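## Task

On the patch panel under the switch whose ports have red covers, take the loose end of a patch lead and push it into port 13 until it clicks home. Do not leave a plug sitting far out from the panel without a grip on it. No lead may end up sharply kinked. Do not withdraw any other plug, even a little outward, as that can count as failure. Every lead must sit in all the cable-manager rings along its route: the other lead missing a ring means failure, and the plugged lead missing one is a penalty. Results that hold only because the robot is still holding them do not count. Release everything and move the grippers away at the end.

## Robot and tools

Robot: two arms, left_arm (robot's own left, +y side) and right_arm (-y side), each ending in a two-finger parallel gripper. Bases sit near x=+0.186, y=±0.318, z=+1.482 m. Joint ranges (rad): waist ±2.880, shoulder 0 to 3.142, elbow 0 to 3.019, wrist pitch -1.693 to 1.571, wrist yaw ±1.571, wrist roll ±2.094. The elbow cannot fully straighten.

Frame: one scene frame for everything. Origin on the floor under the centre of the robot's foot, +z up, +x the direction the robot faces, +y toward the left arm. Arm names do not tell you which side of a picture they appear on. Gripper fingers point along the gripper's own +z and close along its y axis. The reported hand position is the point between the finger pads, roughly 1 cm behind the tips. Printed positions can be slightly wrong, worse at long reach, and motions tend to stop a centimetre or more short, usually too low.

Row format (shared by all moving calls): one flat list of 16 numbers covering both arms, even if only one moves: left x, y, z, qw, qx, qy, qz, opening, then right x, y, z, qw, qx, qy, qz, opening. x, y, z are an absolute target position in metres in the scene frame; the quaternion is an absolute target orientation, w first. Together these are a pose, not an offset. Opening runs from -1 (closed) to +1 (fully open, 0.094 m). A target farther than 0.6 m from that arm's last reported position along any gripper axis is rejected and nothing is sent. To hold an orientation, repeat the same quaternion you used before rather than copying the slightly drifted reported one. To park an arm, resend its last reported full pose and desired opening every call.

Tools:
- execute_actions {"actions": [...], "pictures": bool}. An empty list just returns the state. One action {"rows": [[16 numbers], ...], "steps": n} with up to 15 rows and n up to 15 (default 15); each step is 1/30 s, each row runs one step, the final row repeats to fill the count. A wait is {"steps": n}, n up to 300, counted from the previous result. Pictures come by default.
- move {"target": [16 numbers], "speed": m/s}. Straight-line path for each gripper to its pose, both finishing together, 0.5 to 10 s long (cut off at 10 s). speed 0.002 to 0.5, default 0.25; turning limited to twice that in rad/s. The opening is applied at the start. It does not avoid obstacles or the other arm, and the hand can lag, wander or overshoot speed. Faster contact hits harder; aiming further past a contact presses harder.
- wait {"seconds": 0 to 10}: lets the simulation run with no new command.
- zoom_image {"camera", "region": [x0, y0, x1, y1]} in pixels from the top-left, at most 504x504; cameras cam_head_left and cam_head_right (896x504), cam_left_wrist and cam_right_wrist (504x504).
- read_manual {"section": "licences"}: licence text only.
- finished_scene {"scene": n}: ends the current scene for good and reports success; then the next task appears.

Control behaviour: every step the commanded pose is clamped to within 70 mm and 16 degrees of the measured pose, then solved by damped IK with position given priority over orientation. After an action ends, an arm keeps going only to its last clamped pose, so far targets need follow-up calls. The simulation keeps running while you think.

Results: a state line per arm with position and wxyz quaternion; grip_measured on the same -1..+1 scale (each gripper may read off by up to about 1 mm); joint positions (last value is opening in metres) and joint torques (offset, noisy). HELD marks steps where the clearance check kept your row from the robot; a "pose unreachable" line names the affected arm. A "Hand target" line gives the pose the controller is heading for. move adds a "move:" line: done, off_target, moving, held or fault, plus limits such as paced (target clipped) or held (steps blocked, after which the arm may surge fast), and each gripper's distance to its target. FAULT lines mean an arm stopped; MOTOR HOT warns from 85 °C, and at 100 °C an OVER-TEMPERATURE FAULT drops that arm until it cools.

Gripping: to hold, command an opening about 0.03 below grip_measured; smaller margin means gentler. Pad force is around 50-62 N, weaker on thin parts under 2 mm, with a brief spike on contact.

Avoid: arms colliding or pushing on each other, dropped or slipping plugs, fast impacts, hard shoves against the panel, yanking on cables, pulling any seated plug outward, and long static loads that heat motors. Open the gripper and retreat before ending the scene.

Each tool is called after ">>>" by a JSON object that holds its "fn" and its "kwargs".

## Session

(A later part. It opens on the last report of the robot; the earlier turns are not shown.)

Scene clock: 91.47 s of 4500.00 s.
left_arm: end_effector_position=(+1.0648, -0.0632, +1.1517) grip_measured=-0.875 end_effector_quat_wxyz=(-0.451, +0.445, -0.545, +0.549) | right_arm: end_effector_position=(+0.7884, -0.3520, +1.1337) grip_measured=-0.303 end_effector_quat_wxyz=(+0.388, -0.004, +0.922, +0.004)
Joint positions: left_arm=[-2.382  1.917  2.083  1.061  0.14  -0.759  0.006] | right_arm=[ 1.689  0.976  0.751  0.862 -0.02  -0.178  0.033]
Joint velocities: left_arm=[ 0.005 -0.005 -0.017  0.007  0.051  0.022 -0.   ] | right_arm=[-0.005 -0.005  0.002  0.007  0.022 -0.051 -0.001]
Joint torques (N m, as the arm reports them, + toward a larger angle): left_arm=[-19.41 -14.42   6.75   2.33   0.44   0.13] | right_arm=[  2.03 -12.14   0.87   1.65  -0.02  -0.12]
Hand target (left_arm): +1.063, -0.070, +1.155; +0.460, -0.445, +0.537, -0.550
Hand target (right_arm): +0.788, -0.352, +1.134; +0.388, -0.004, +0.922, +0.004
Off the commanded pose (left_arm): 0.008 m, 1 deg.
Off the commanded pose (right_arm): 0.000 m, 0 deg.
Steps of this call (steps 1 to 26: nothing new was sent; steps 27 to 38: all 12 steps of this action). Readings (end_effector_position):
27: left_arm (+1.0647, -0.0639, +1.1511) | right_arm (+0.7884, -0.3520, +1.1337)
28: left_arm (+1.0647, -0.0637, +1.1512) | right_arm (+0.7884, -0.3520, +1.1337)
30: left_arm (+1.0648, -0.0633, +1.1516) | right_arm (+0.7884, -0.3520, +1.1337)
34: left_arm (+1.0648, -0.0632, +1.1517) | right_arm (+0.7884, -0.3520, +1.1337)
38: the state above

>>> {"fn": "execute_actions", "kwargs": {"actions": [{"rows":[[1.0638,-0.0693,1.1557,0.4619,-0.445,0.5358,-0.5495,-0.905,0.7884,-0.352,1.1337,0.388,-0.004,0.922,0.004,-0.3],[1.0638,-0.0693,1.1557,0.4619,-0.445,0.5358,-0.5495,-0.905,0.7884,-0.352,1.1337,0.388,-0.004,0.922,0.004,-0.3],[1.0638,-0.0693,1.1557,0.4619,-0.445,0.5358,-0.5495,-0.905,0.7884,-0.352,1.1337,0.388,-0.004,0.922,0.004,-0.3],[1.0638,-0.0693,1.1557,0.4619,-0.445,0.5358,-0.5495,-0.905,0.7884,-0.352,1.1337,0.388,-0.004,0.922,0.004,-0.3],[1.065,-0.0693,1.1557,0.4619,-0.445,0.5358,-0.5495,-0.905,0.7884,-0.352,1.1337,0.388,-0.004,0.922,0.004,-0.3],[1.066,-0.0693,1.1557,0.4619,-0.445,0.5358,-0.5495,-0.905,0.7884,-0.352,1.1337,0.388,-0.004,0.922,0.004,-0.3],[1.067,-0.0693,1.1557,0.4619,-0.445,0.5358,-0.5495,-0.905,0.7884,-0.352,1.1337,0.388,-0.004,0.922,0.004,-0.3]],"steps":15}]}}

>>> {"fn": "zoom_image", "kwargs": {"camera": "cam_left_wrist", "region": [190, 150, 310, 270]}}

Scene clock: 94.47 s of 4500.00 s.
left_arm: end_effector_position=(+1.0658, -0.0636, +1.1521) grip_measured=-0.875 end_effector_quat_wxyz=(-0.453, +0.445, -0.543, +0.549) | right_arm: end_effector_position=(+0.7884, -0.3520, +1.1337) grip_measured=-0.303 end_effector_quat_wxyz=(+0.388, -0.004, +0.922, +0.004)
Joint positions: left_arm=[-2.383  1.923  2.094  1.063  0.14  -0.759  0.006] | right_arm=[ 1.689  0.976  0.751  0.862 -0.02  -0.178  0.033]
Joint velocities: left_arm=[-0.015 -0.024  0.012 -0.017 -0.037 -0.037  0.001] | right_arm=[-0.024 -0.024 -0.002 -0.002  0.022 -0.051 -0.001]
Joint torques (N m, as the arm reports them, + toward a larger angle): left_arm=[-19.13 -14.36   7.13   1.9    0.46   0.14] | right_arm=[  2.   -12.4    0.96   1.64  -0.03  -0.12]
Hand target (left_arm): +1.067, -0.069, +1.156; +0.461, -0.445, +0.536, -0.550
Hand target (right_arm): +0.788, -0.352, +1.134; +0.388, -0.004, +0.922, +0.004
Off the commanded pose (left_arm): 0.007 m, 1 deg.
Off the commanded pose (right_arm): 0.000 m, 0 deg.
Steps of this call (steps 1 to 75: nothing new was sent; steps 76 to 90: all 15 steps of this action). Readings (end_effector_position):
76: left_arm (+1.0648, -0.0631, +1.1519) | right_arm (+0.7884, -0.3520, +1.1337)
77: left_arm (+1.0649, -0.0629, +1.1520) | right_arm (+0.7884, -0.3520, +1.1337)
79: left_arm (+1.0649, -0.0630, +1.1523) | right_arm (+0.7884, -0.3520, +1.1337)
83: left_arm (+1.0652, -0.0634, +1.1519) | right_arm (+0.7884, -0.3520, +1.1337)
90: the state above
camera_calibration (this result's frames):
cam_left_wrist: T_world_to_cam=[[-0.00964493, -0.00546525, 0.999939, -1.13831], [-0.729361, -0.684044, -0.0107738, 0.752226], [0.684061, -0.72942, 0.00261142, -0.652718], [0, 0, 0, 1]] pos_world=[0.984164, 0.0322289, 1.14805]
cam_right_wrist: T_world_to_cam=[[0.00604871, -0.999951, -0.00779899, -0.34857], [-0.984572, -0.00459143, -0.174919, 0.97863], [0.174875, 0.00873671, -0.984552, 1.10528], [0, 0, 0, 1]] pos_world=[0.772354, -0.353716, 1.25667]

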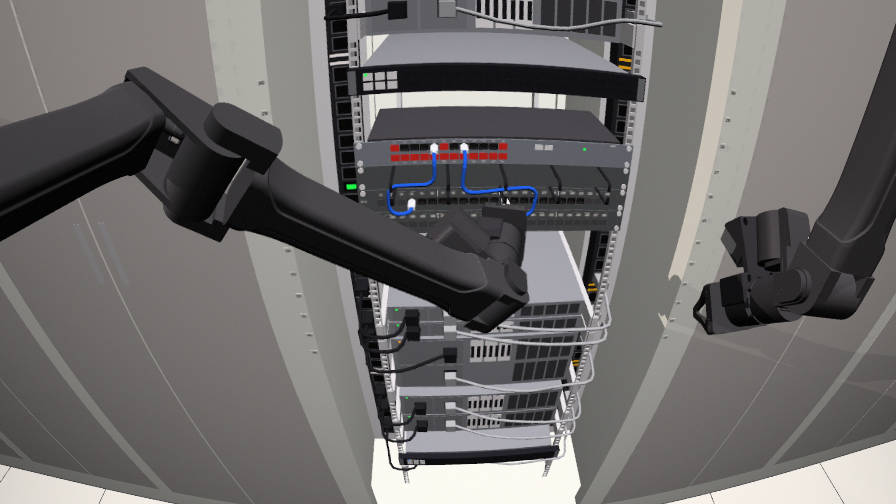

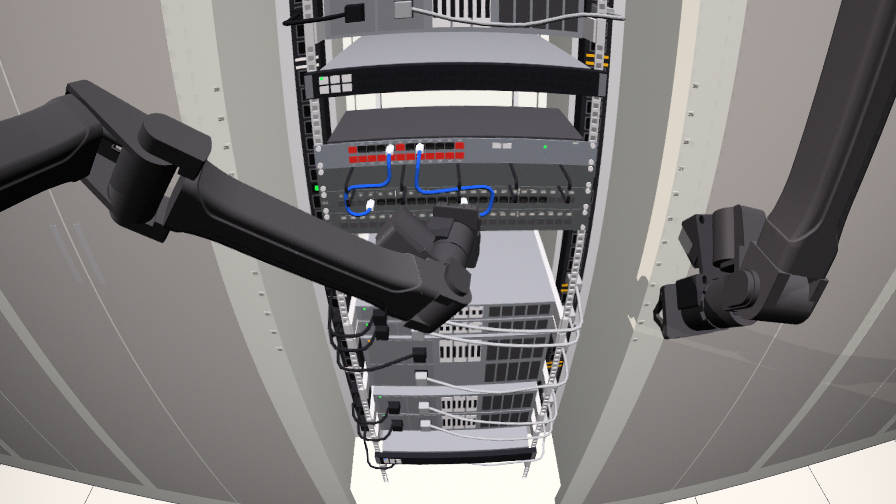

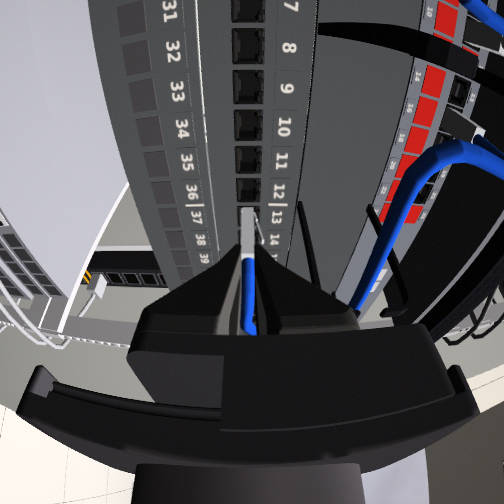

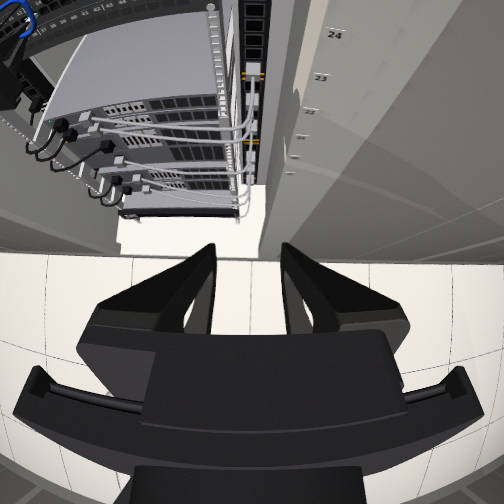

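Region (190, 150, 310, 270) of cam_left_wrist's 504x504 image, scaled by 4.200, with more detail than that image has.

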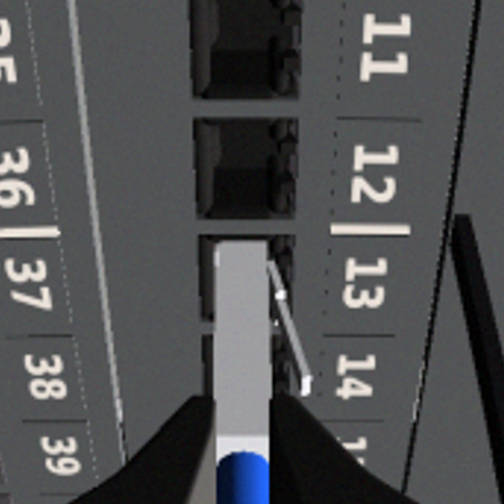

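>>> {"fn": "execute_actions", "kwargs": {"actions": [{"rows":[[1.068,-0.0688,1.1553,0.4619,-0.445,0.5358,-0.5495,-0.905,0.7884,-0.352,1.1337,0.388,-0.004,0.922,0.004,-0.3],[1.069,-0.0684,1.155,0.4619,-0.445,0.5358,-0.5495,-0.905,0.7884,-0.352,1.1337,0.388,-0.004,0.922,0.004,-0.3],[1.070,-0.068,1.1546,0.4619,-0.445,0.5358,-0.5495,-0.905,0.7884,-0.352,1.1337,0.388,-0.004,0.922,0.004,-0.3],[1.071,-0.0675,1.1543,0.4619,-0.445,0.5358,-0.5495,-0.905,0.7884,-0.352,1.1337,0.388,-0.004,0.922,0.004,-0.3],[1.072,-0.067,1.154,0.4619,-0.445,0.5358,-0.5495,-0.905,0.7884,-0.352,1.1337,0.388,-0.004,0.922,0.004,-0.3],[1.073,-0.0665,1.154,0.4619,-0.445,0.5358,-0.5495,-0.905,0.7884,-0.352,1.1337,0.388,-0.004,0.922,0.004,-0.3],[1.074,-0.066,1.154,0.4619,-0.445,0.5358,-0.5495,-0.905,0.7884,-0.352,1.1337,0.388,-0.004,0.922,0.004,-0.3]],"steps":15}], "pictures": false}}

Scene clock: 96.93 s of 4500.00 s.
left_arm: end_effector_position=(+1.0686, -0.0636, +1.1521) grip_measured=-0.875 end_effector_quat_wxyz=(-0.457, +0.445, -0.540, +0.549) | right_arm: end_effector_position=(+0.7884, -0.3520, +1.1337) grip_measured=-0.303 end_effector_quat_wxyz=(+0.388, -0.004, +0.922, +0.004)
Joint positions: left_arm=[-2.383  1.933  2.114  1.061  0.14  -0.759  0.006] | right_arm=[ 1.689  0.976  0.751  0.862 -0.02  -0.178  0.033]
Joint velocities: left_arm=[-0.005 -0.015  0.002 -0.007 -0.037 -0.022  0.   ] | right_arm=[-0.005 -0.015 -0.007 -0.002  0.022 -0.022 -0.   ]
Joint torques (N m, as the arm reports them, + toward a larger angle): left_arm=[-18.66 -15.13   7.73   1.15   0.53   0.08] | right_arm=[  1.92 -11.94   0.94   1.6   -0.02  -0.11]
Hand target (left_arm): +1.073, -0.066, +1.154; +0.461, -0.445, +0.536, -0.549
Hand target (right_arm): +0.788, -0.352, +1.134; +0.388, -0.004, +0.922, +0.004
Off the commanded pose (left_arm): 0.006 m, 1 deg.
Off the commanded pose (right_arm): 0.000 m, 0 deg.
Steps of this call (steps 1 to 59: nothing new was sent; steps 60 to 74: all 15 steps of this action). Readings (end_effector_position):
60: left_arm (+1.0659, -0.0635, +1.1522) | right_arm (+0.7884, -0.3520, +1.1337)
61: left_arm (+1.0661, -0.0635, +1.1522) | right_arm (+0.7884, -0.3520, +1.1337)
63: left_arm (+1.0668, -0.0636, +1.1521) | right_arm (+0.7884, -0.3520, +1.1337)
67: left_arm (+1.0684, -0.0635, +1.1522) | right_arm (+0.7884, -0.3520, +1.1337)
74: the state above

>>> {"fn": "execute_actions", "kwargs": {"actions": [{"rows":[[1.075,-0.066,1.154,0.4605,-0.445,0.537,-0.5495,-0.905,0.7884,-0.352,1.1337,0.388,-0.004,0.922,0.004,-0.3],[1.076,-0.066,1.154,0.459,-0.445,0.538,-0.5495,-0.905,0.7884,-0.352,1.1337,0.388,-0.004,0.922,0.004,-0.3],[1.077,-0.066,1.154,0.4575,-0.445,0.5393,-0.5495,-0.905,0.7884,-0.352,1.1337,0.388,-0.004,0.922,0.004,-0.3],[1.0785,-0.066,1.154,0.456,-0.445,0.5405,-0.5495,-0.905,0.7884,-0.352,1.1337,0.388,-0.004,0.922,0.004,-0.3],[1.080,-0.066,1.154,0.4545,-0.445,0.5418,-0.5495,-0.905,0.7884,-0.352,1.1337,0.388,-0.004,0.922,0.004,-0.3],[1.0815,-0.066,1.154,0.453,-0.445,0.543,-0.5495,-0.905,0.7884,-0.352,1.1337,0.388,-0.004,0.922,0.004,-0.3],[1.083,-0.066,1.154,0.4515,-0.445,0.5443,-0.5495,-0.905,0.7884,-0.352,1.1337,0.388,-0.004,0.922,0.004,-0.3],[1.0845,-0.066,1.154,0.45,-0.445,0.5455,-0.5495,-0.905,0.7884,-0.352,1.1337,0.388,-0.004,0.922,0.004,-0.3],[1.086,-0.066,1.154,0.45,-0.445,0.5455,-0.5495,-0.905,0.7884,-0.352,1.1337,0.388,-0.004,0.922,0.004,-0.3]],"steps":15}]}}

>>> {"fn": "zoom_image", "kwargs": {"camera": "cam_left_wrist", "region": [190, 150, 310, 270]}}

Scene clock: 101.83 s of 4500.00 s.
left_arm: end_effector_position=(+1.0693, -0.0643, +1.1515) grip_measured=-0.875 end_effector_quat_wxyz=(-0.455, +0.445, -0.542, +0.549) | right_arm: end_effector_position=(+0.7884, -0.3520, +1.1337) grip_measured=-0.303 end_effector_quat_wxyz=(+0.388, -0.004, +0.922, +0.004)
Joint positions: left_arm=[-2.383  1.933  2.116  1.053  0.14  -0.759  0.006] | right_arm=[ 1.689  0.976  0.751  0.862 -0.02  -0.178  0.033]
Joint velocities: left_arm=[-0.005 -0.015 -0.017 -0.002 -0.022  0.007 -0.   ] | right_arm=[-0.005 -0.005 -0.002 -0.022 -0.022  0.037  0.001]
Joint torques (N m, as the arm reports them, + toward a larger angle): left_arm=[-18.64 -16.23   9.13  -1.12   0.46   0.1 ] | right_arm=[  1.85 -12.09   0.93   1.65  -0.01  -0.12]
Hand target (left_arm): +1.084, -0.064, +1.155; +0.450, -0.445, +0.545, -0.549
Hand target (right_arm): +0.788, -0.352, +1.134; +0.388, -0.004, +0.922, +0.004
Off the commanded pose (left_arm): 0.017 m, 1 deg.
Off the commanded pose (right_arm): 0.000 m, 0 deg.
Steps of this call (steps 1 to 90: nothing new was sent; then 1.40 s passed at rest; steps 91 to 105: all 15 steps of this action). Readings (end_effector_position):
91: left_arm (+1.0686, -0.0636, +1.1521) | right_arm (+0.7884, -0.3520, +1.1337)
92: left_arm (+1.0686, -0.0638, +1.1519) | right_arm (+0.7884, -0.3520, +1.1337)
94: left_arm (+1.0689, -0.0640, +1.1517) | right_arm (+0.7884, -0.3520, +1.1337)
98: left_arm (+1.0690, -0.0645, +1.1513) | right_arm (+0.7884, -0.3520, +1.1337)
105: the state above
camera_calibration (this result's frames):
cam_left_wrist: T_world_to_cam=[[-0.0120297, -0.00542099, 0.999913, -1.13514], [-0.728013, -0.68545, -0.0124747, 0.754728], [0.685458, -0.7281, 0.00429923, -0.658964], [0, 0, 0, 1]] pos_world=[0.987488, 0.0313825, 1.14729]
cam_right_wrist: T_world_to_cam=[[0.00604871, -0.999951, -0.00779899, -0.34857], [-0.984572, -0.00459143, -0.174919, 0.97863], [0.174875, 0.00873671, -0.984552, 1.10528], [0, 0, 0, 1]] pos_world=[0.772354, -0.353716, 1.25667]

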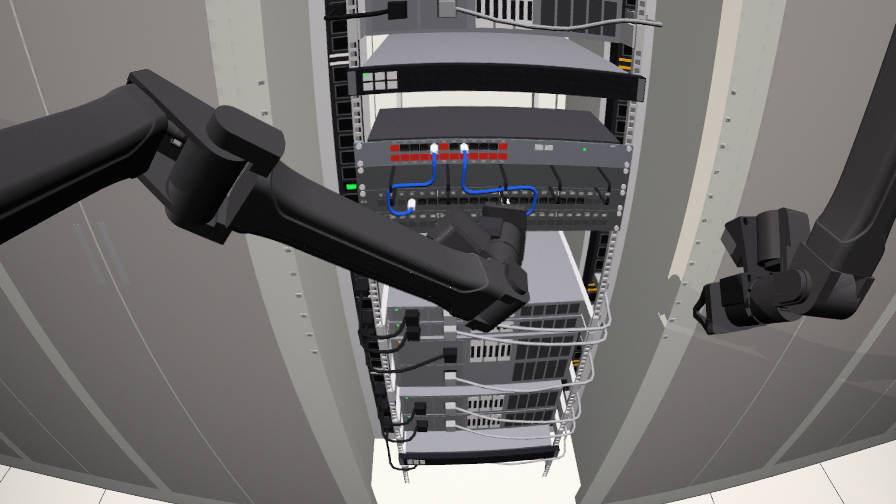

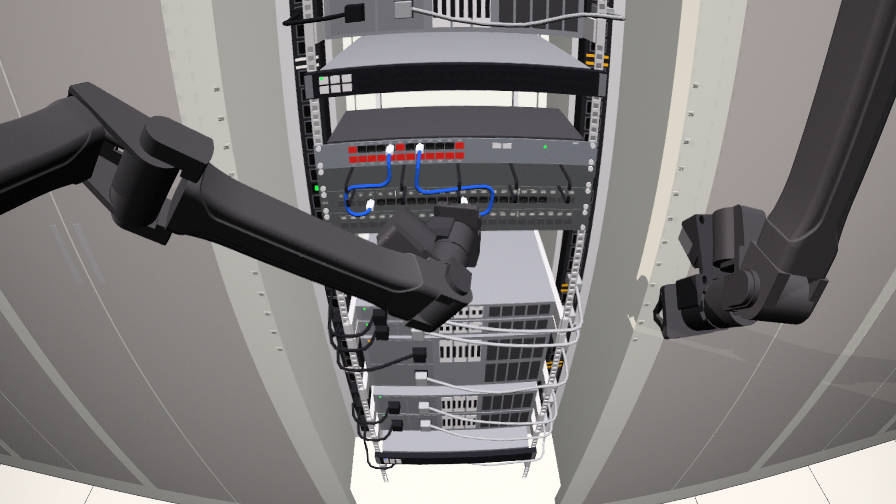

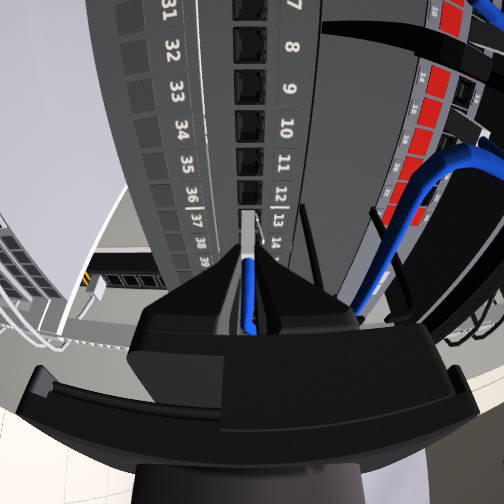

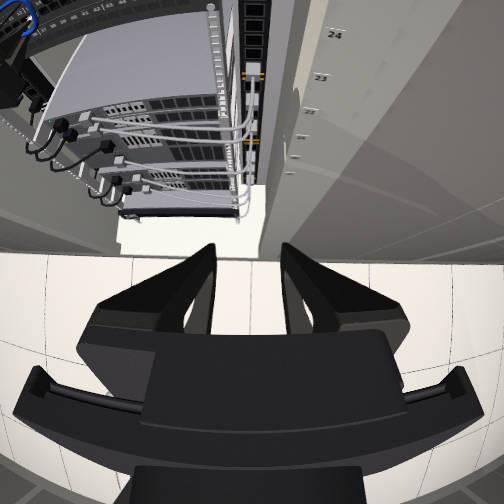

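Region (190, 150, 310, 270) of cam_left_wrist's 504x504 image, scaled by 4.200, with more detail than that image has.

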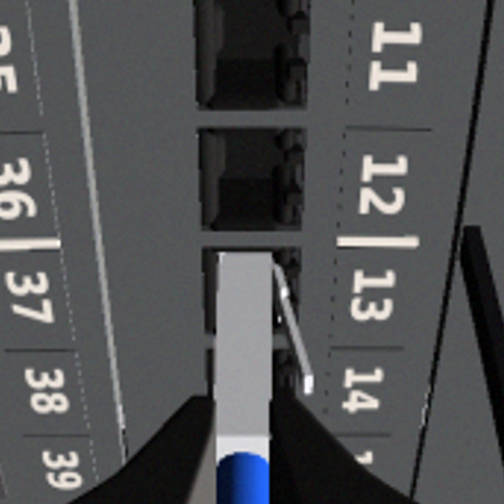

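>>> {"fn": "execute_actions", "kwargs": {"actions": [{"rows":[[1.087,-0.064,1.156,0.453,-0.445,0.543,-0.5495,-0.905,0.7884,-0.352,1.1337,0.388,-0.004,0.922,0.004,-0.3],[1.088,-0.062,1.158,0.456,-0.445,0.541,-0.5495,-0.905,0.7884,-0.352,1.1337,0.388,-0.004,0.922,0.004,-0.3],[1.0895,-0.060,1.160,0.459,-0.445,0.5385,-0.5495,-0.905,0.7884,-0.352,1.1337,0.388,-0.004,0.922,0.004,-0.3],[1.091,-0.058,1.162,0.4615,-0.445,0.536,-0.5495,-0.905,0.7884,-0.352,1.1337,0.388,-0.004,0.922,0.004,-0.3],[1.092,-0.056,1.164,0.4645,-0.445,0.534,-0.5495,-0.905,0.7884,-0.352,1.1337,0.388,-0.004,0.922,0.004,-0.3],[1.093,-0.054,1.166,0.467,-0.445,0.5315,-0.5495,-0.905,0.7884,-0.352,1.1337,0.388,-0.004,0.922,0.004,-0.3],[1.094,-0.052,1.168,0.470,-0.445,0.529,-0.5495,-0.905,0.7884,-0.352,1.1337,0.388,-0.004,0.922,0.004,-0.3],[1.0955,-0.050,1.170,0.473,-0.445,0.5268,-0.5495,-0.905,0.7884,-0.352,1.1337,0.388,-0.004,0.922,0.004,-0.3]],"steps":15}], "pictures": false}}

Scene clock: 105.33 s of 4500.00 s.
left_arm: end_effector_position=(+1.0693, -0.0641, +1.1518) grip_measured=-0.875 end_effector_quat_wxyz=(-0.455, +0.445, -0.542, +0.549) | right_arm: end_effector_position=(+0.7884, -0.3520, +1.1337) grip_measured=-0.303 end_effector_quat_wxyz=(+0.388, -0.004, +0.922, +0.004)
Joint positions: left_arm=[-2.383  1.933  2.116  1.055  0.14  -0.759  0.006] | right_arm=[ 1.689  0.976  0.751  0.862 -0.02  -0.178  0.033]
Joint velocities: left_arm=[ 0.005 -0.015  0.002 -0.012 -0.022 -0.037 -0.002] | right_arm=[ 0.005 -0.005 -0.012  0.002 -0.066  0.037 -0.   ]
Joint torques (N m, as the arm reports them, + toward a larger angle): left_arm=[-18.78 -17.7    8.71   0.8    0.54   0.1 ] | right_arm=[  1.97 -12.27   0.92   1.65  -0.01  -0.14]
Hand target (left_arm): +1.092, -0.048, +1.172; +0.472, -0.445, +0.526, -0.549
Hand target (right_arm): +0.788, -0.352, +1.134; +0.388, -0.004, +0.922, +0.004
Off the commanded pose (left_arm): 0.035 m, 3 deg.
Off the commanded pose (right_arm): 0.000 m, 0 deg.
Steps of this call (steps 1 to 90: nothing new was sent; steps 91 to 105: all 15 steps of this action). Readings (end_effector_position):
91: left_arm (+1.0693, -0.0643, +1.1515) | right_arm (+0.7884, -0.3520, +1.1337)
92: left_arm (+1.0693, -0.0643, +1.1515) | right_arm (+0.7884, -0.3520, +1.1337)
94: left_arm (+1.0693, -0.0643, +1.1515) | right_arm (+0.7884, -0.3520, +1.1337)
98: left_arm (+1.0693, -0.0641, +1.1518) | right_arm (+0.7884, -0.3520, +1.1337)
105: the state above

>>> {"fn": "execute_actions", "kwargs": {"actions": [{"rows":[[1.0975,-0.048,1.171,0.475,-0.445,0.5252,-0.5495,-0.905,0.7884,-0.352,1.1337,0.388,-0.004,0.922,0.004,-0.3],[1.0995,-0.046,1.172,0.477,-0.445,0.5236,-0.5495,-0.905,0.7884,-0.352,1.1337,0.388,-0.004,0.922,0.004,-0.3],[1.1015,-0.044,1.173,0.479,-0.445,0.522,-0.5495,-0.905,0.7884,-0.352,1.1337,0.388,-0.004,0.922,0.004,-0.3],[1.1035,-0.042,1.1735,0.481,-0.445,0.5204,-0.5495,-0.905,0.7884,-0.352,1.1337,0.388,-0.004,0.922,0.004,-0.3],[1.1055,-0.040,1.1745,0.483,-0.445,0.519,-0.5495,-0.905,0.7884,-0.352,1.1337,0.388,-0.004,0.922,0.004,-0.3],[1.1075,-0.038,1.1755,0.485,-0.445,0.517,-0.5495,-0.905,0.7884,-0.352,1.1337,0.388,-0.004,0.922,0.004,-0.3],[1.1095,-0.0365,1.176,0.4865,-0.445,0.5155,-0.5495,-0.905,0.7884,-0.352,1.1337,0.388,-0.004,0.922,0.004,-0.3],[1.1115,-0.035,1.177,0.488,-0.445,0.514,-0.5495,-0.905,0.7884,-0.352,1.1337,0.388,-0.004,0.922,0.004,-0.3]],"steps":15}]}}

>>> {"fn": "zoom_image", "kwargs": {"camera": "cam_left_wrist", "region": [190, 150, 310, 270]}}

Scene clock: 107.90 s of 4500.00 s.
left_arm: end_effector_position=(+1.0702, -0.0634, +1.1527) grip_measured=-0.875 end_effector_quat_wxyz=(-0.456, +0.444, -0.540, +0.550) | right_arm: end_effector_position=(+0.7884, -0.3520, +1.1337) grip_measured=-0.303 end_effector_quat_wxyz=(+0.388, -0.004, +0.922, +0.004)
Joint positions: left_arm=[-2.383  1.933  2.118  1.056  0.142 -0.759  0.006] | right_arm=[ 1.689  0.976  0.751  0.862 -0.02  -0.178  0.033]
Joint velocities: left_arm=[-0.015 -0.015 -0.012  0.007 -0.007  0.007  0.   ] | right_arm=[-0.024  0.005 -0.022 -0.007  0.007 -0.022 -0.001]
Joint torques (N m, as the arm reports them, + toward a larger angle): left_arm=[-18.05 -18.36  11.11   1.15   0.64   0.01] | right_arm=[  2.12 -12.26   0.9    1.62   0.    -0.11]
Hand target (left_arm): +1.105, -0.032, +1.181; +0.487, -0.444, +0.514, -0.549
Hand target (right_arm): +0.788, -0.352, +1.134; +0.388, -0.004, +0.922, +0.004
Off the commanded pose (left_arm): 0.056 m, 5 deg.
Off the commanded pose (right_arm): 0.000 m, 0 deg.
Steps of this call (steps 1 to 62: nothing new was sent; steps 63 to 77: all 15 steps of this action). Readings (end_effector_position):
63: left_arm (+1.0693, -0.0641, +1.1518) | right_arm (+0.7884, -0.3520, +1.1337)
64: left_arm (+1.0694, -0.0640, +1.1519) | right_arm (+0.7884, -0.3520, +1.1337)
66: left_arm (+1.0697, -0.0637, +1.1522) | right_arm (+0.7884, -0.3520, +1.1337)
70: left_arm (+1.0702, -0.0634, +1.1527) | right_arm (+0.7884, -0.3520, +1.1337)
77: the state above
camera_calibration (this result's frames):
cam_left_wrist: T_world_to_cam=[[-0.0162898, -0.00523838, 0.999854, -1.13169], [-0.726421, -0.687076, -0.0154347, 0.757597], [0.687057, -0.726566, 0.00738707, -0.664144], [0, 0, 0, 1]] pos_world=[0.988204, 0.0320539, 1.14812]
cam_right_wrist: T_world_to_cam=[[0.00604871, -0.999951, -0.00779899, -0.34857], [-0.984572, -0.00459143, -0.174919, 0.97863], [0.174875, 0.00873671, -0.984552, 1.10528], [0, 0, 0, 1]] pos_world=[0.772354, -0.353716, 1.25667]

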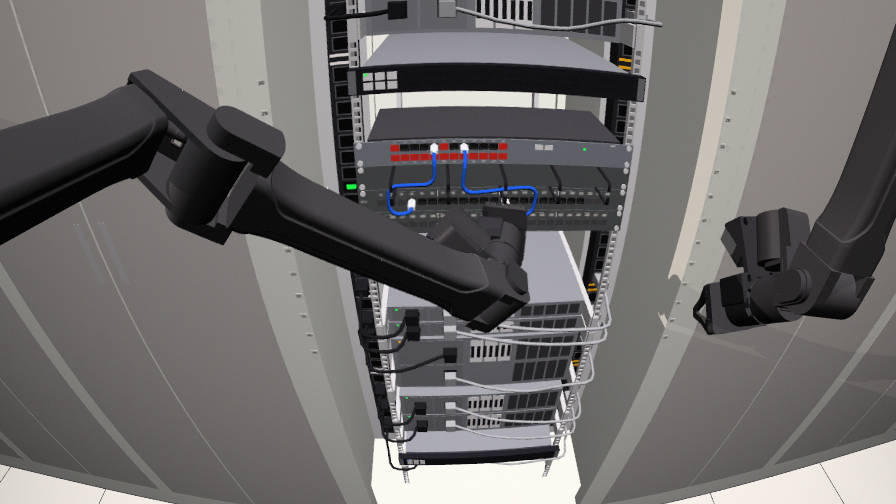

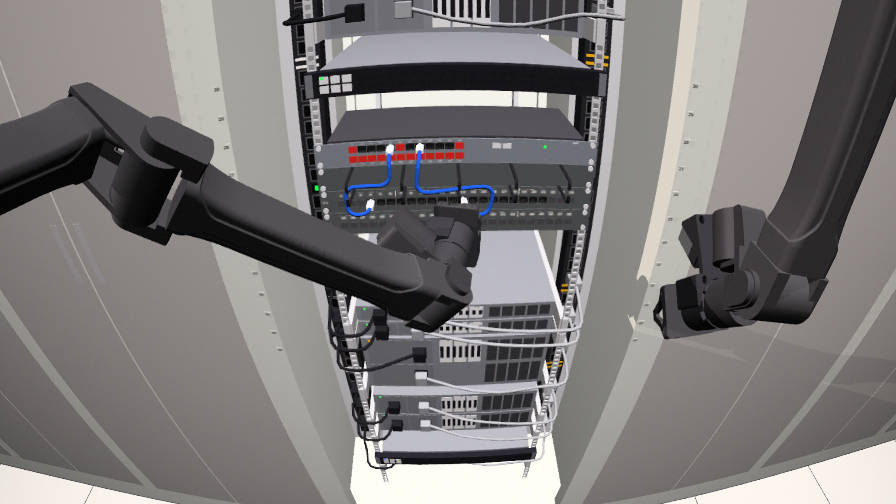

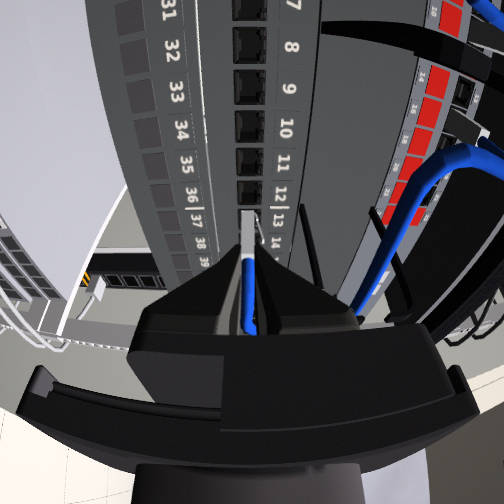

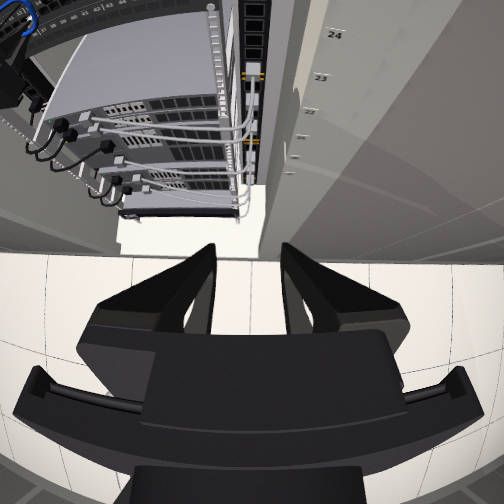

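Region (190, 150, 310, 270) of cam_left_wrist's 504x504 image, scaled by 4.200, with more detail than that image has.

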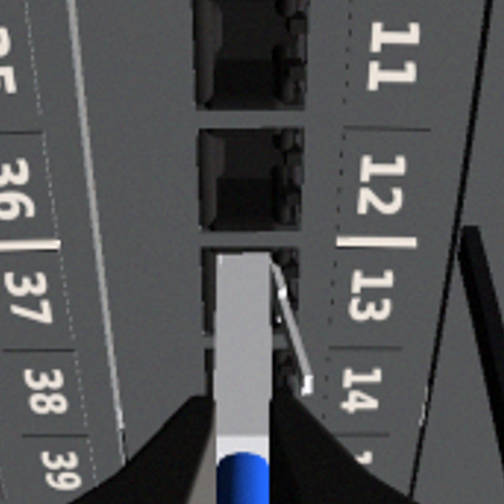

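>>> {"fn": "zoom_image", "kwargs": {"camera": "cam_left_wrist", "region": [270, 190, 440, 360]}}

>>> {"fn": "zoom_image", "kwargs": {"camera": "cam_head_left", "region": [430, 165, 550, 255]}}

>>> {"fn": "zoom_image", "kwargs": {"camera": "cam_right_wrist", "region": [0, 0, 110, 120]}}

Region (270, 190, 440, 360) of cam_left_wrist's 504x504 image, scaled by 2.965, with more detail than that image has.

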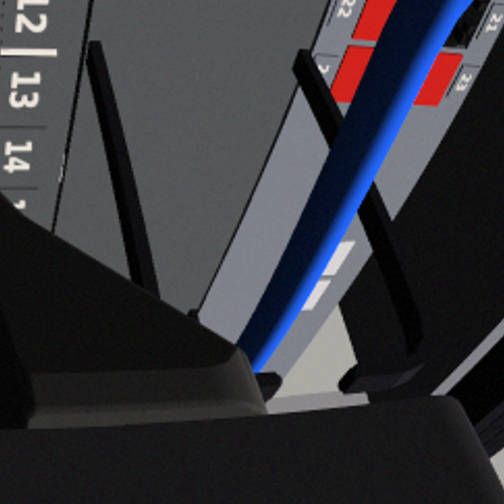

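Region (430, 165, 550, 255) of cam_head_left's 896x504 image, scaled by 4.200, with more detail than that image has; it fills the top 378 rows of this view, and the rest is white.

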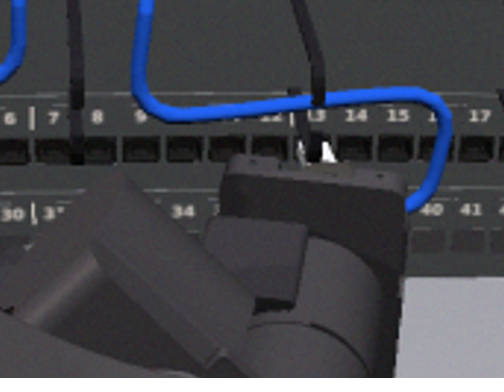

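Region (0, 0, 110, 120) of cam_right_wrist's 504x504 image, scaled by 4.200, with more detail than that image has; it fills the left 462 columns of this view, and the rest is white.

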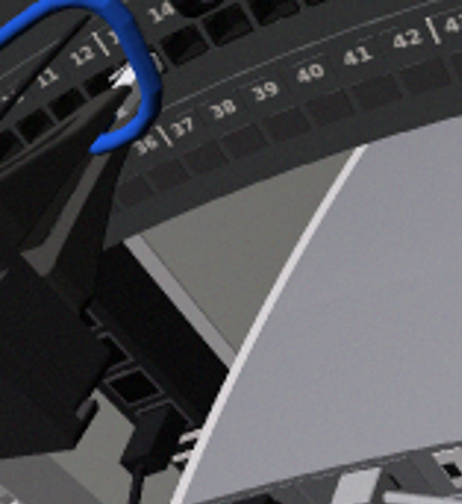

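>>> {"fn": "execute_actions", "kwargs": {"actions": [{"rows":[[1.113,-0.0355,1.1765,0.488,-0.445,0.514,-0.5495,-0.92,0.7884,-0.352,1.1337,0.388,-0.004,0.922,0.004,-0.3],[1.1145,-0.036,1.176,0.488,-0.445,0.514,-0.5495,-0.92,0.7884,-0.352,1.1337,0.388,-0.004,0.922,0.004,-0.3],[1.116,-0.0365,1.1755,0.489,-0.445,0.513,-0.5495,-0.92,0.7884,-0.352,1.1337,0.388,-0.004,0.922,0.004,-0.3],[1.1175,-0.037,1.175,0.490,-0.445,0.5125,-0.5495,-0.92,0.7884,-0.352,1.1337,0.388,-0.004,0.922,0.004,-0.3],[1.119,-0.037,1.175,0.491,-0.445,0.5115,-0.5495,-0.92,0.7884,-0.352,1.1337,0.388,-0.004,0.922,0.004,-0.3],[1.1205,-0.037,1.175,0.492,-0.445,0.511,-0.5495,-0.92,0.7884,-0.352,1.1337,0.388,-0.004,0.922,0.004,-0.3],[1.122,-0.037,1.175,0.493,-0.445,0.510,-0.5495,-0.92,0.7884,-0.352,1.1337,0.388,-0.004,0.922,0.004,-0.3]],"steps":15}]}}

>>> {"fn": "zoom_image", "kwargs": {"camera": "cam_left_wrist", "region": [190, 150, 310, 270]}}

Scene clock: 113.23 s of 4500.00 s.
left_arm: end_effector_position=(+1.0708, -0.0637, +1.1528) grip_measured=-0.875 end_effector_quat_wxyz=(-0.464, +0.444, -0.534, +0.550) | right_arm: end_effector_position=(+0.7884, -0.3520, +1.1337) grip_measured=-0.303 end_effector_quat_wxyz=(+0.388, -0.004, +0.922, +0.004)
Joint positions: left_arm=[-2.383  1.949  2.142  1.07   0.143 -0.759  0.006] | right_arm=[ 1.689  0.976  0.751  0.862 -0.02  -0.178  0.033]
Joint velocities: left_arm=[-0.005  0.005 -0.007 -0.002 -0.022  0.007  0.   ] | right_arm=[ 0.015 -0.024  0.012 -0.002 -0.007  0.007 -0.001]
Joint torques (N m, as the arm reports them, + toward a larger angle): left_arm=[-18.23 -17.83  13.57  -0.15   0.6    0.01] | right_arm=[  2.06 -12.02   0.89   1.59  -0.01  -0.14]
Hand target (left_arm): +1.112, -0.032, +1.181; +0.492, -0.444, +0.509, -0.549
Hand target (right_arm): +0.788, -0.352, +1.134; +0.388, -0.004, +0.922, +0.004
Off the commanded pose (left_arm): 0.062 m, 4 deg.
Off the commanded pose (right_arm): 0.000 m, 0 deg.
Steps of this call (steps 1 to 90: nothing new was sent; then 1.83 s passed at rest; steps 91 to 105: all 15 steps of this action). Readings (end_effector_position):
91: left_arm (+1.0705, -0.0633, +1.1530) | right_arm (+0.7884, -0.3520, +1.1337)
92: left_arm (+1.0706, -0.0632, +1.1531) | right_arm (+0.7884, -0.3520, +1.1337)
94: left_arm (+1.0708, -0.0633, +1.1532) | right_arm (+0.7884, -0.3520, +1.1337)
98: left_arm (+1.0709, -0.0636, +1.1529) | right_arm (+0.7884, -0.3520, +1.1337)
105: the state above
camera_calibration (this result's frames):
cam_left_wrist: T_world_to_cam=[[-0.0316382, -0.00528713, 0.999485, -1.11492], [-0.716593, -0.696993, -0.0263704, 0.759335], [0.696773, -0.717059, 0.0182629, -0.687132], [0, 0, 0, 1]] pos_world=[0.987636, 0.0306421, 1.14692]
cam_right_wrist: T_world_to_cam=[[0.00604871, -0.999951, -0.00779899, -0.34857], [-0.984572, -0.00459143, -0.174919, 0.97863], [0.174875, 0.00873671, -0.984552, 1.10528], [0, 0, 0, 1]] pos_world=[0.772354, -0.353716, 1.25667]

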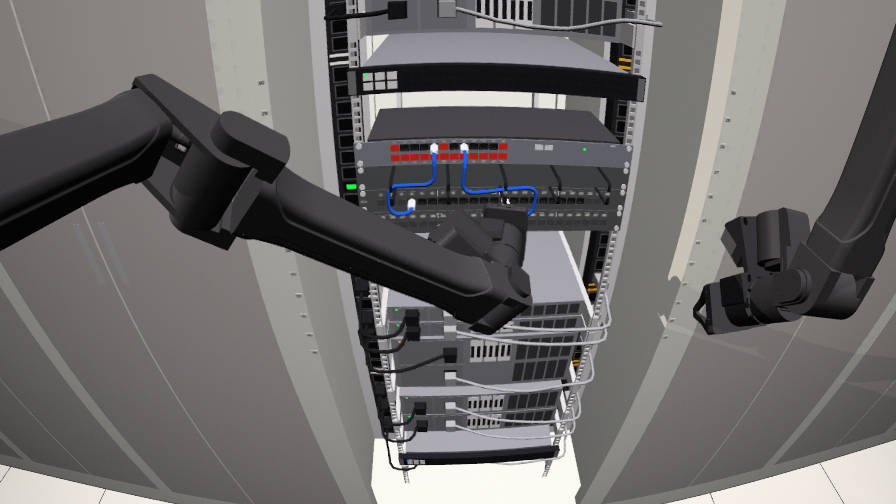

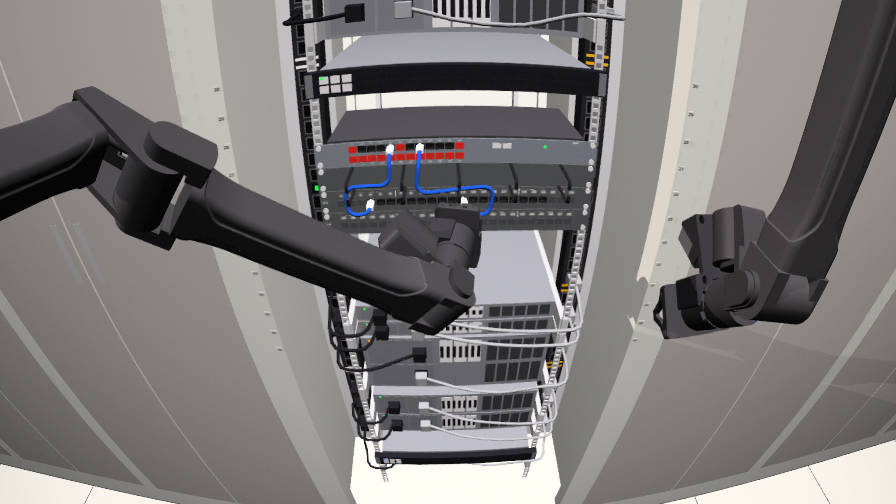

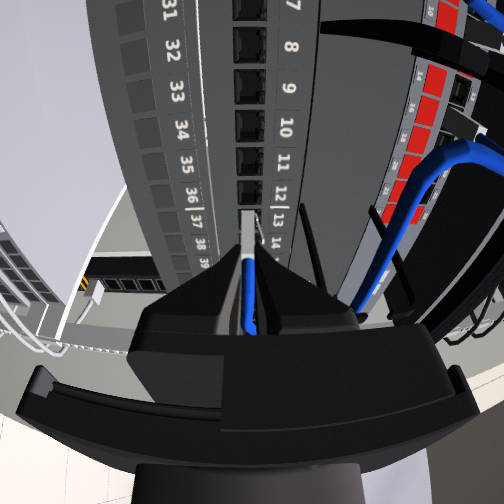

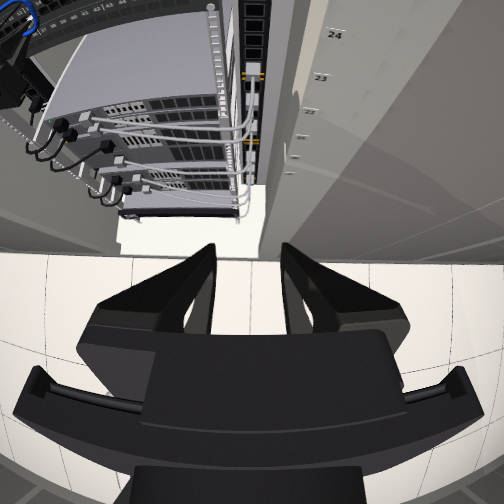

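Region (190, 150, 310, 270) of cam_left_wrist's 504x504 image, scaled by 4.200, with more detail than that image has.

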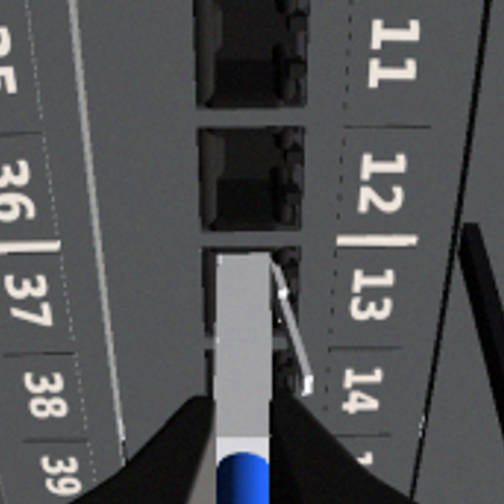

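>>> {"fn": "execute_actions", "kwargs": {"actions": [{"rows":[[1.116,-0.039,1.173,0.486,-0.445,0.516,-0.5495,-0.92,0.7884,-0.352,1.1337,0.388,-0.004,0.922,0.004,-0.3],[1.110,-0.041,1.172,0.479,-0.445,0.522,-0.5495,-0.92,0.7884,-0.352,1.1337,0.388,-0.004,0.922,0.004,-0.3],[1.104,-0.043,1.170,0.472,-0.445,0.528,-0.5495,-0.92,0.7884,-0.352,1.1337,0.388,-0.004,0.922,0.004,-0.3],[1.098,-0.046,1.168,0.465,-0.445,0.533,-0.5495,-0.92,0.7884,-0.352,1.1337,0.388,-0.004,0.922,0.004,-0.3],[1.093,-0.048,1.166,0.458,-0.445,0.539,-0.5495,-0.92,0.7884,-0.352,1.1337,0.388,-0.004,0.922,0.004,-0.3],[1.088,-0.050,1.165,0.451,-0.445,0.545,-0.5495,-0.92,0.7884,-0.352,1.1337,0.388,-0.004,0.922,0.004,-0.3],[1.084,-0.052,1.163,0.445,-0.445,0.5495,-0.5495,-0.92,0.7884,-0.352,1.1337,0.388,-0.004,0.922,0.004,-0.3],[1.081,-0.054,1.162,0.440,-0.445,0.5535,-0.5495,-0.92,0.7884,-0.352,1.1337,0.388,-0.004,0.922,0.004,-0.3]],"steps":15}], "pictures": false}}

Scene clock: 116.87 s of 4500.00 s.
left_arm: end_effector_position=(+1.0693, -0.0633, +1.1527) grip_measured=-0.876 end_effector_quat_wxyz=(-0.439, +0.444, -0.555, +0.550) | right_arm: end_effector_position=(+0.7884, -0.3520, +1.1337) grip_measured=-0.303 end_effector_quat_wxyz=(+0.388, -0.004, +0.922, +0.004)
Joint positions: left_arm=[-2.383  1.898  2.075  1.019  0.141 -0.759  0.006] | right_arm=[ 1.689  0.976  0.751  0.862 -0.02  -0.178  0.033]
Joint velocities: left_arm=[-0.015  0.005 -0.007  0.002 -0.007  0.037  0.   ] | right_arm=[-0.015 -0.015 -0.027  0.002 -0.022  0.051 -0.   ]
Joint torques (N m, as the arm reports them, + toward a larger angle): left_arm=[-17.94 -18.77   4.15   0.5    0.45   0.06] | right_arm=[  1.9  -11.89   0.89   1.69  -0.03  -0.12]
Hand target (left_arm): +1.081, -0.054, +1.162; +0.440, -0.445, +0.554, -0.549
Hand target (right_arm): +0.788, -0.352, +1.134; +0.388, -0.004, +0.922, +0.004
Off the commanded pose (left_arm): 0.018 m, 0 deg.
Off the commanded pose (right_arm): 0.000 m, 0 deg.
Steps of this call (steps 1 to 90: nothing new was sent; then 0.13 s passed at rest; steps 91 to 105: all 15 steps of this action). Readings (end_effector_position):
91: left_arm (+1.0708, -0.0637, +1.1528) | right_arm (+0.7884, -0.3520, +1.1337)
92: left_arm (+1.0708, -0.0637, +1.1528) | right_arm (+0.7884, -0.3520, +1.1337)
94: left_arm (+1.0699, -0.0644, +1.1522) | right_arm (+0.7884, -0.3520, +1.1337)
98: left_arm (+1.0691, -0.0637, +1.1523) | right_arm (+0.7884, -0.3520, +1.1337)
105: the state above

>>> {"fn": "execute_actions", "kwargs": {"actions": [{"rows":[[1.085,-0.0515,1.1645,0.4437,-0.445,0.5505,-0.5495,-0.92,0.7884,-0.352,1.1337,0.388,-0.004,0.922,0.004,-0.3],[1.089,-0.049,1.167,0.4475,-0.445,0.5475,-0.5495,-0.92,0.7884,-0.352,1.1337,0.388,-0.004,0.922,0.004,-0.3],[1.093,-0.0465,1.1695,0.451,-0.445,0.5445,-0.5495,-0.92,0.7884,-0.352,1.1337,0.388,-0.004,0.922,0.004,-0.3],[1.097,-0.044,1.172,0.4545,-0.445,0.5415,-0.5495,-0.92,0.7884,-0.352,1.1337,0.388,-0.004,0.922,0.004,-0.3],[1.101,-0.042,1.174,0.458,-0.445,0.539,-0.5495,-0.92,0.7884,-0.352,1.1337,0.388,-0.004,0.922,0.004,-0.3],[1.105,-0.040,1.176,0.461,-0.445,0.5365,-0.5495,-0.92,0.7884,-0.352,1.1337,0.388,-0.004,0.922,0.004,-0.3],[1.109,-0.038,1.178,0.464,-0.445,0.534,-0.5495,-0.92,0.7884,-0.352,1.1337,0.388,-0.004,0.922,0.004,-0.3],[1.113,-0.036,1.180,0.467,-0.445,0.5315,-0.5495,-0.92,0.7884,-0.352,1.1337,0.388,-0.004,0.922,0.004,-0.3]],"steps":15}]}}

>>> {"fn": "zoom_image", "kwargs": {"camera": "cam_left_wrist", "region": [190, 150, 310, 270]}}

Scene clock: 119.90 s of 4500.00 s.
left_arm: end_effector_position=(+1.0705, -0.0623, +1.1536) grip_measured=-0.876 end_effector_quat_wxyz=(-0.440, +0.444, -0.554, +0.550) | right_arm: end_effector_position=(+0.7884, -0.3520, +1.1337) grip_measured=-0.303 end_effector_quat_wxyz=(+0.388, -0.004, +0.922, +0.004)
Joint positions: left_arm=[-2.383  1.898  2.077  1.019  0.141 -0.759  0.006] | right_arm=[ 1.689  0.976  0.751  0.862 -0.02  -0.178  0.033]
Joint velocities: left_arm=[-0.015 -0.005 -0.007  0.017  0.022 -0.037  0.001] | right_arm=[ 0.005  0.005  0.002  0.002 -0.007 -0.037  0.001]
Joint torques (N m, as the arm reports them, + toward a larger angle): left_arm=[-17.92 -19.03  10.08   0.61   0.57   0.05] | right_arm=[  2.01 -11.96   0.89   1.65  -0.02  -0.13]
Hand target (left_arm): +1.107, -0.032, +1.184; +0.467, -0.445, +0.531, -0.550
Hand target (right_arm): +0.788, -0.352, +1.134; +0.388, -0.004, +0.922, +0.004
Off the commanded pose (left_arm): 0.057 m, 4 deg.
Off the commanded pose (right_arm): 0.000 m, 0 deg.
Steps of this call (steps 1 to 76: nothing new was sent; steps 77 to 91: all 15 steps of this action). Readings (end_effector_position):
77: left_arm (+1.0693, -0.0633, +1.1527) | right_arm (+0.7884, -0.3520, +1.1337)
78: left_arm (+1.0693, -0.0633, +1.1527) | right_arm (+0.7884, -0.3520, +1.1337)
80: left_arm (+1.0695, -0.0631, +1.1529) | right_arm (+0.7884, -0.3520, +1.1337)
84: left_arm (+1.0704, -0.0624, +1.1535) | right_arm (+0.7884, -0.3520, +1.1337)
91: the state above
camera_calibration (this result's frames):
cam_left_wrist: T_world_to_cam=[[0.0138263, -0.00553813, 0.999889, -1.16488], [-0.74694, -0.664859, 0.00664608, 0.756521], [0.664748, -0.746949, -0.0133292, -0.61708], [0, 0, 0, 1]] pos_world=[0.991384, 0.0356013, 1.1515]
cam_right_wrist: T_world_to_cam=[[0.00604871, -0.999951, -0.00779899, -0.34857], [-0.984572, -0.00459143, -0.174919, 0.97863], [0.174875, 0.00873671, -0.984552, 1.10528], [0, 0, 0, 1]] pos_world=[0.772354, -0.353716, 1.25667]

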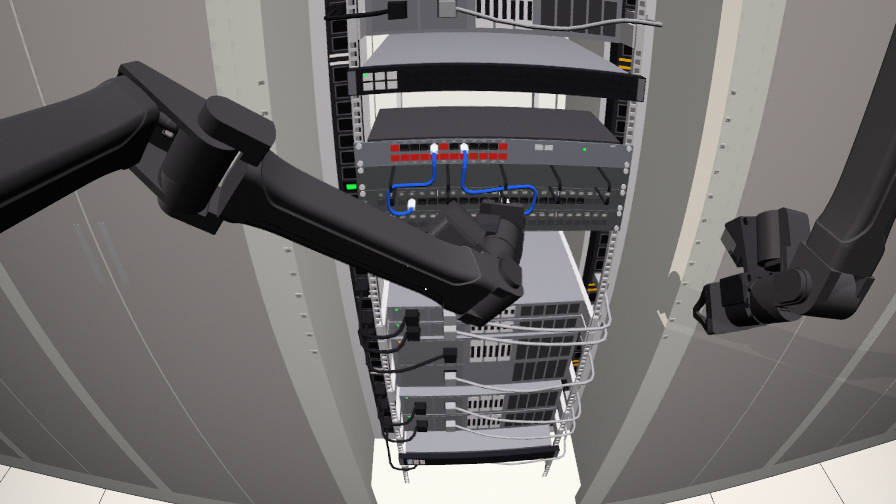

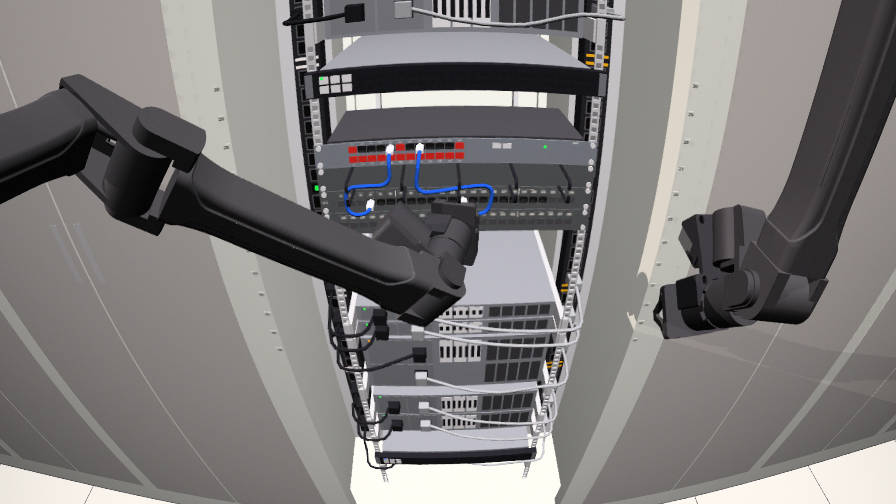

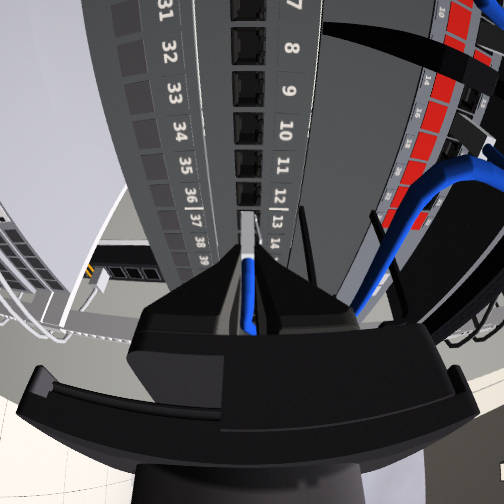

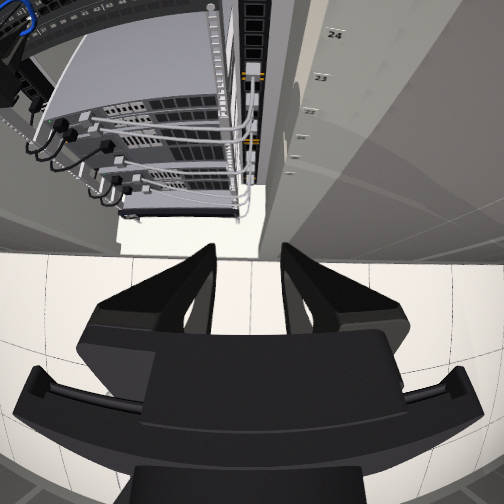

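Region (190, 150, 310, 270) of cam_left_wrist's 504x504 image, scaled by 4.200, with more detail than that image has.

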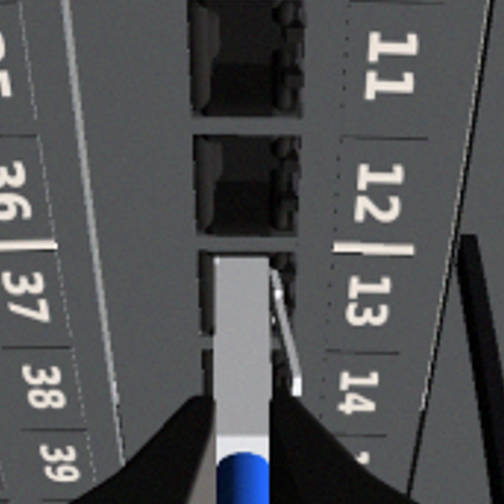

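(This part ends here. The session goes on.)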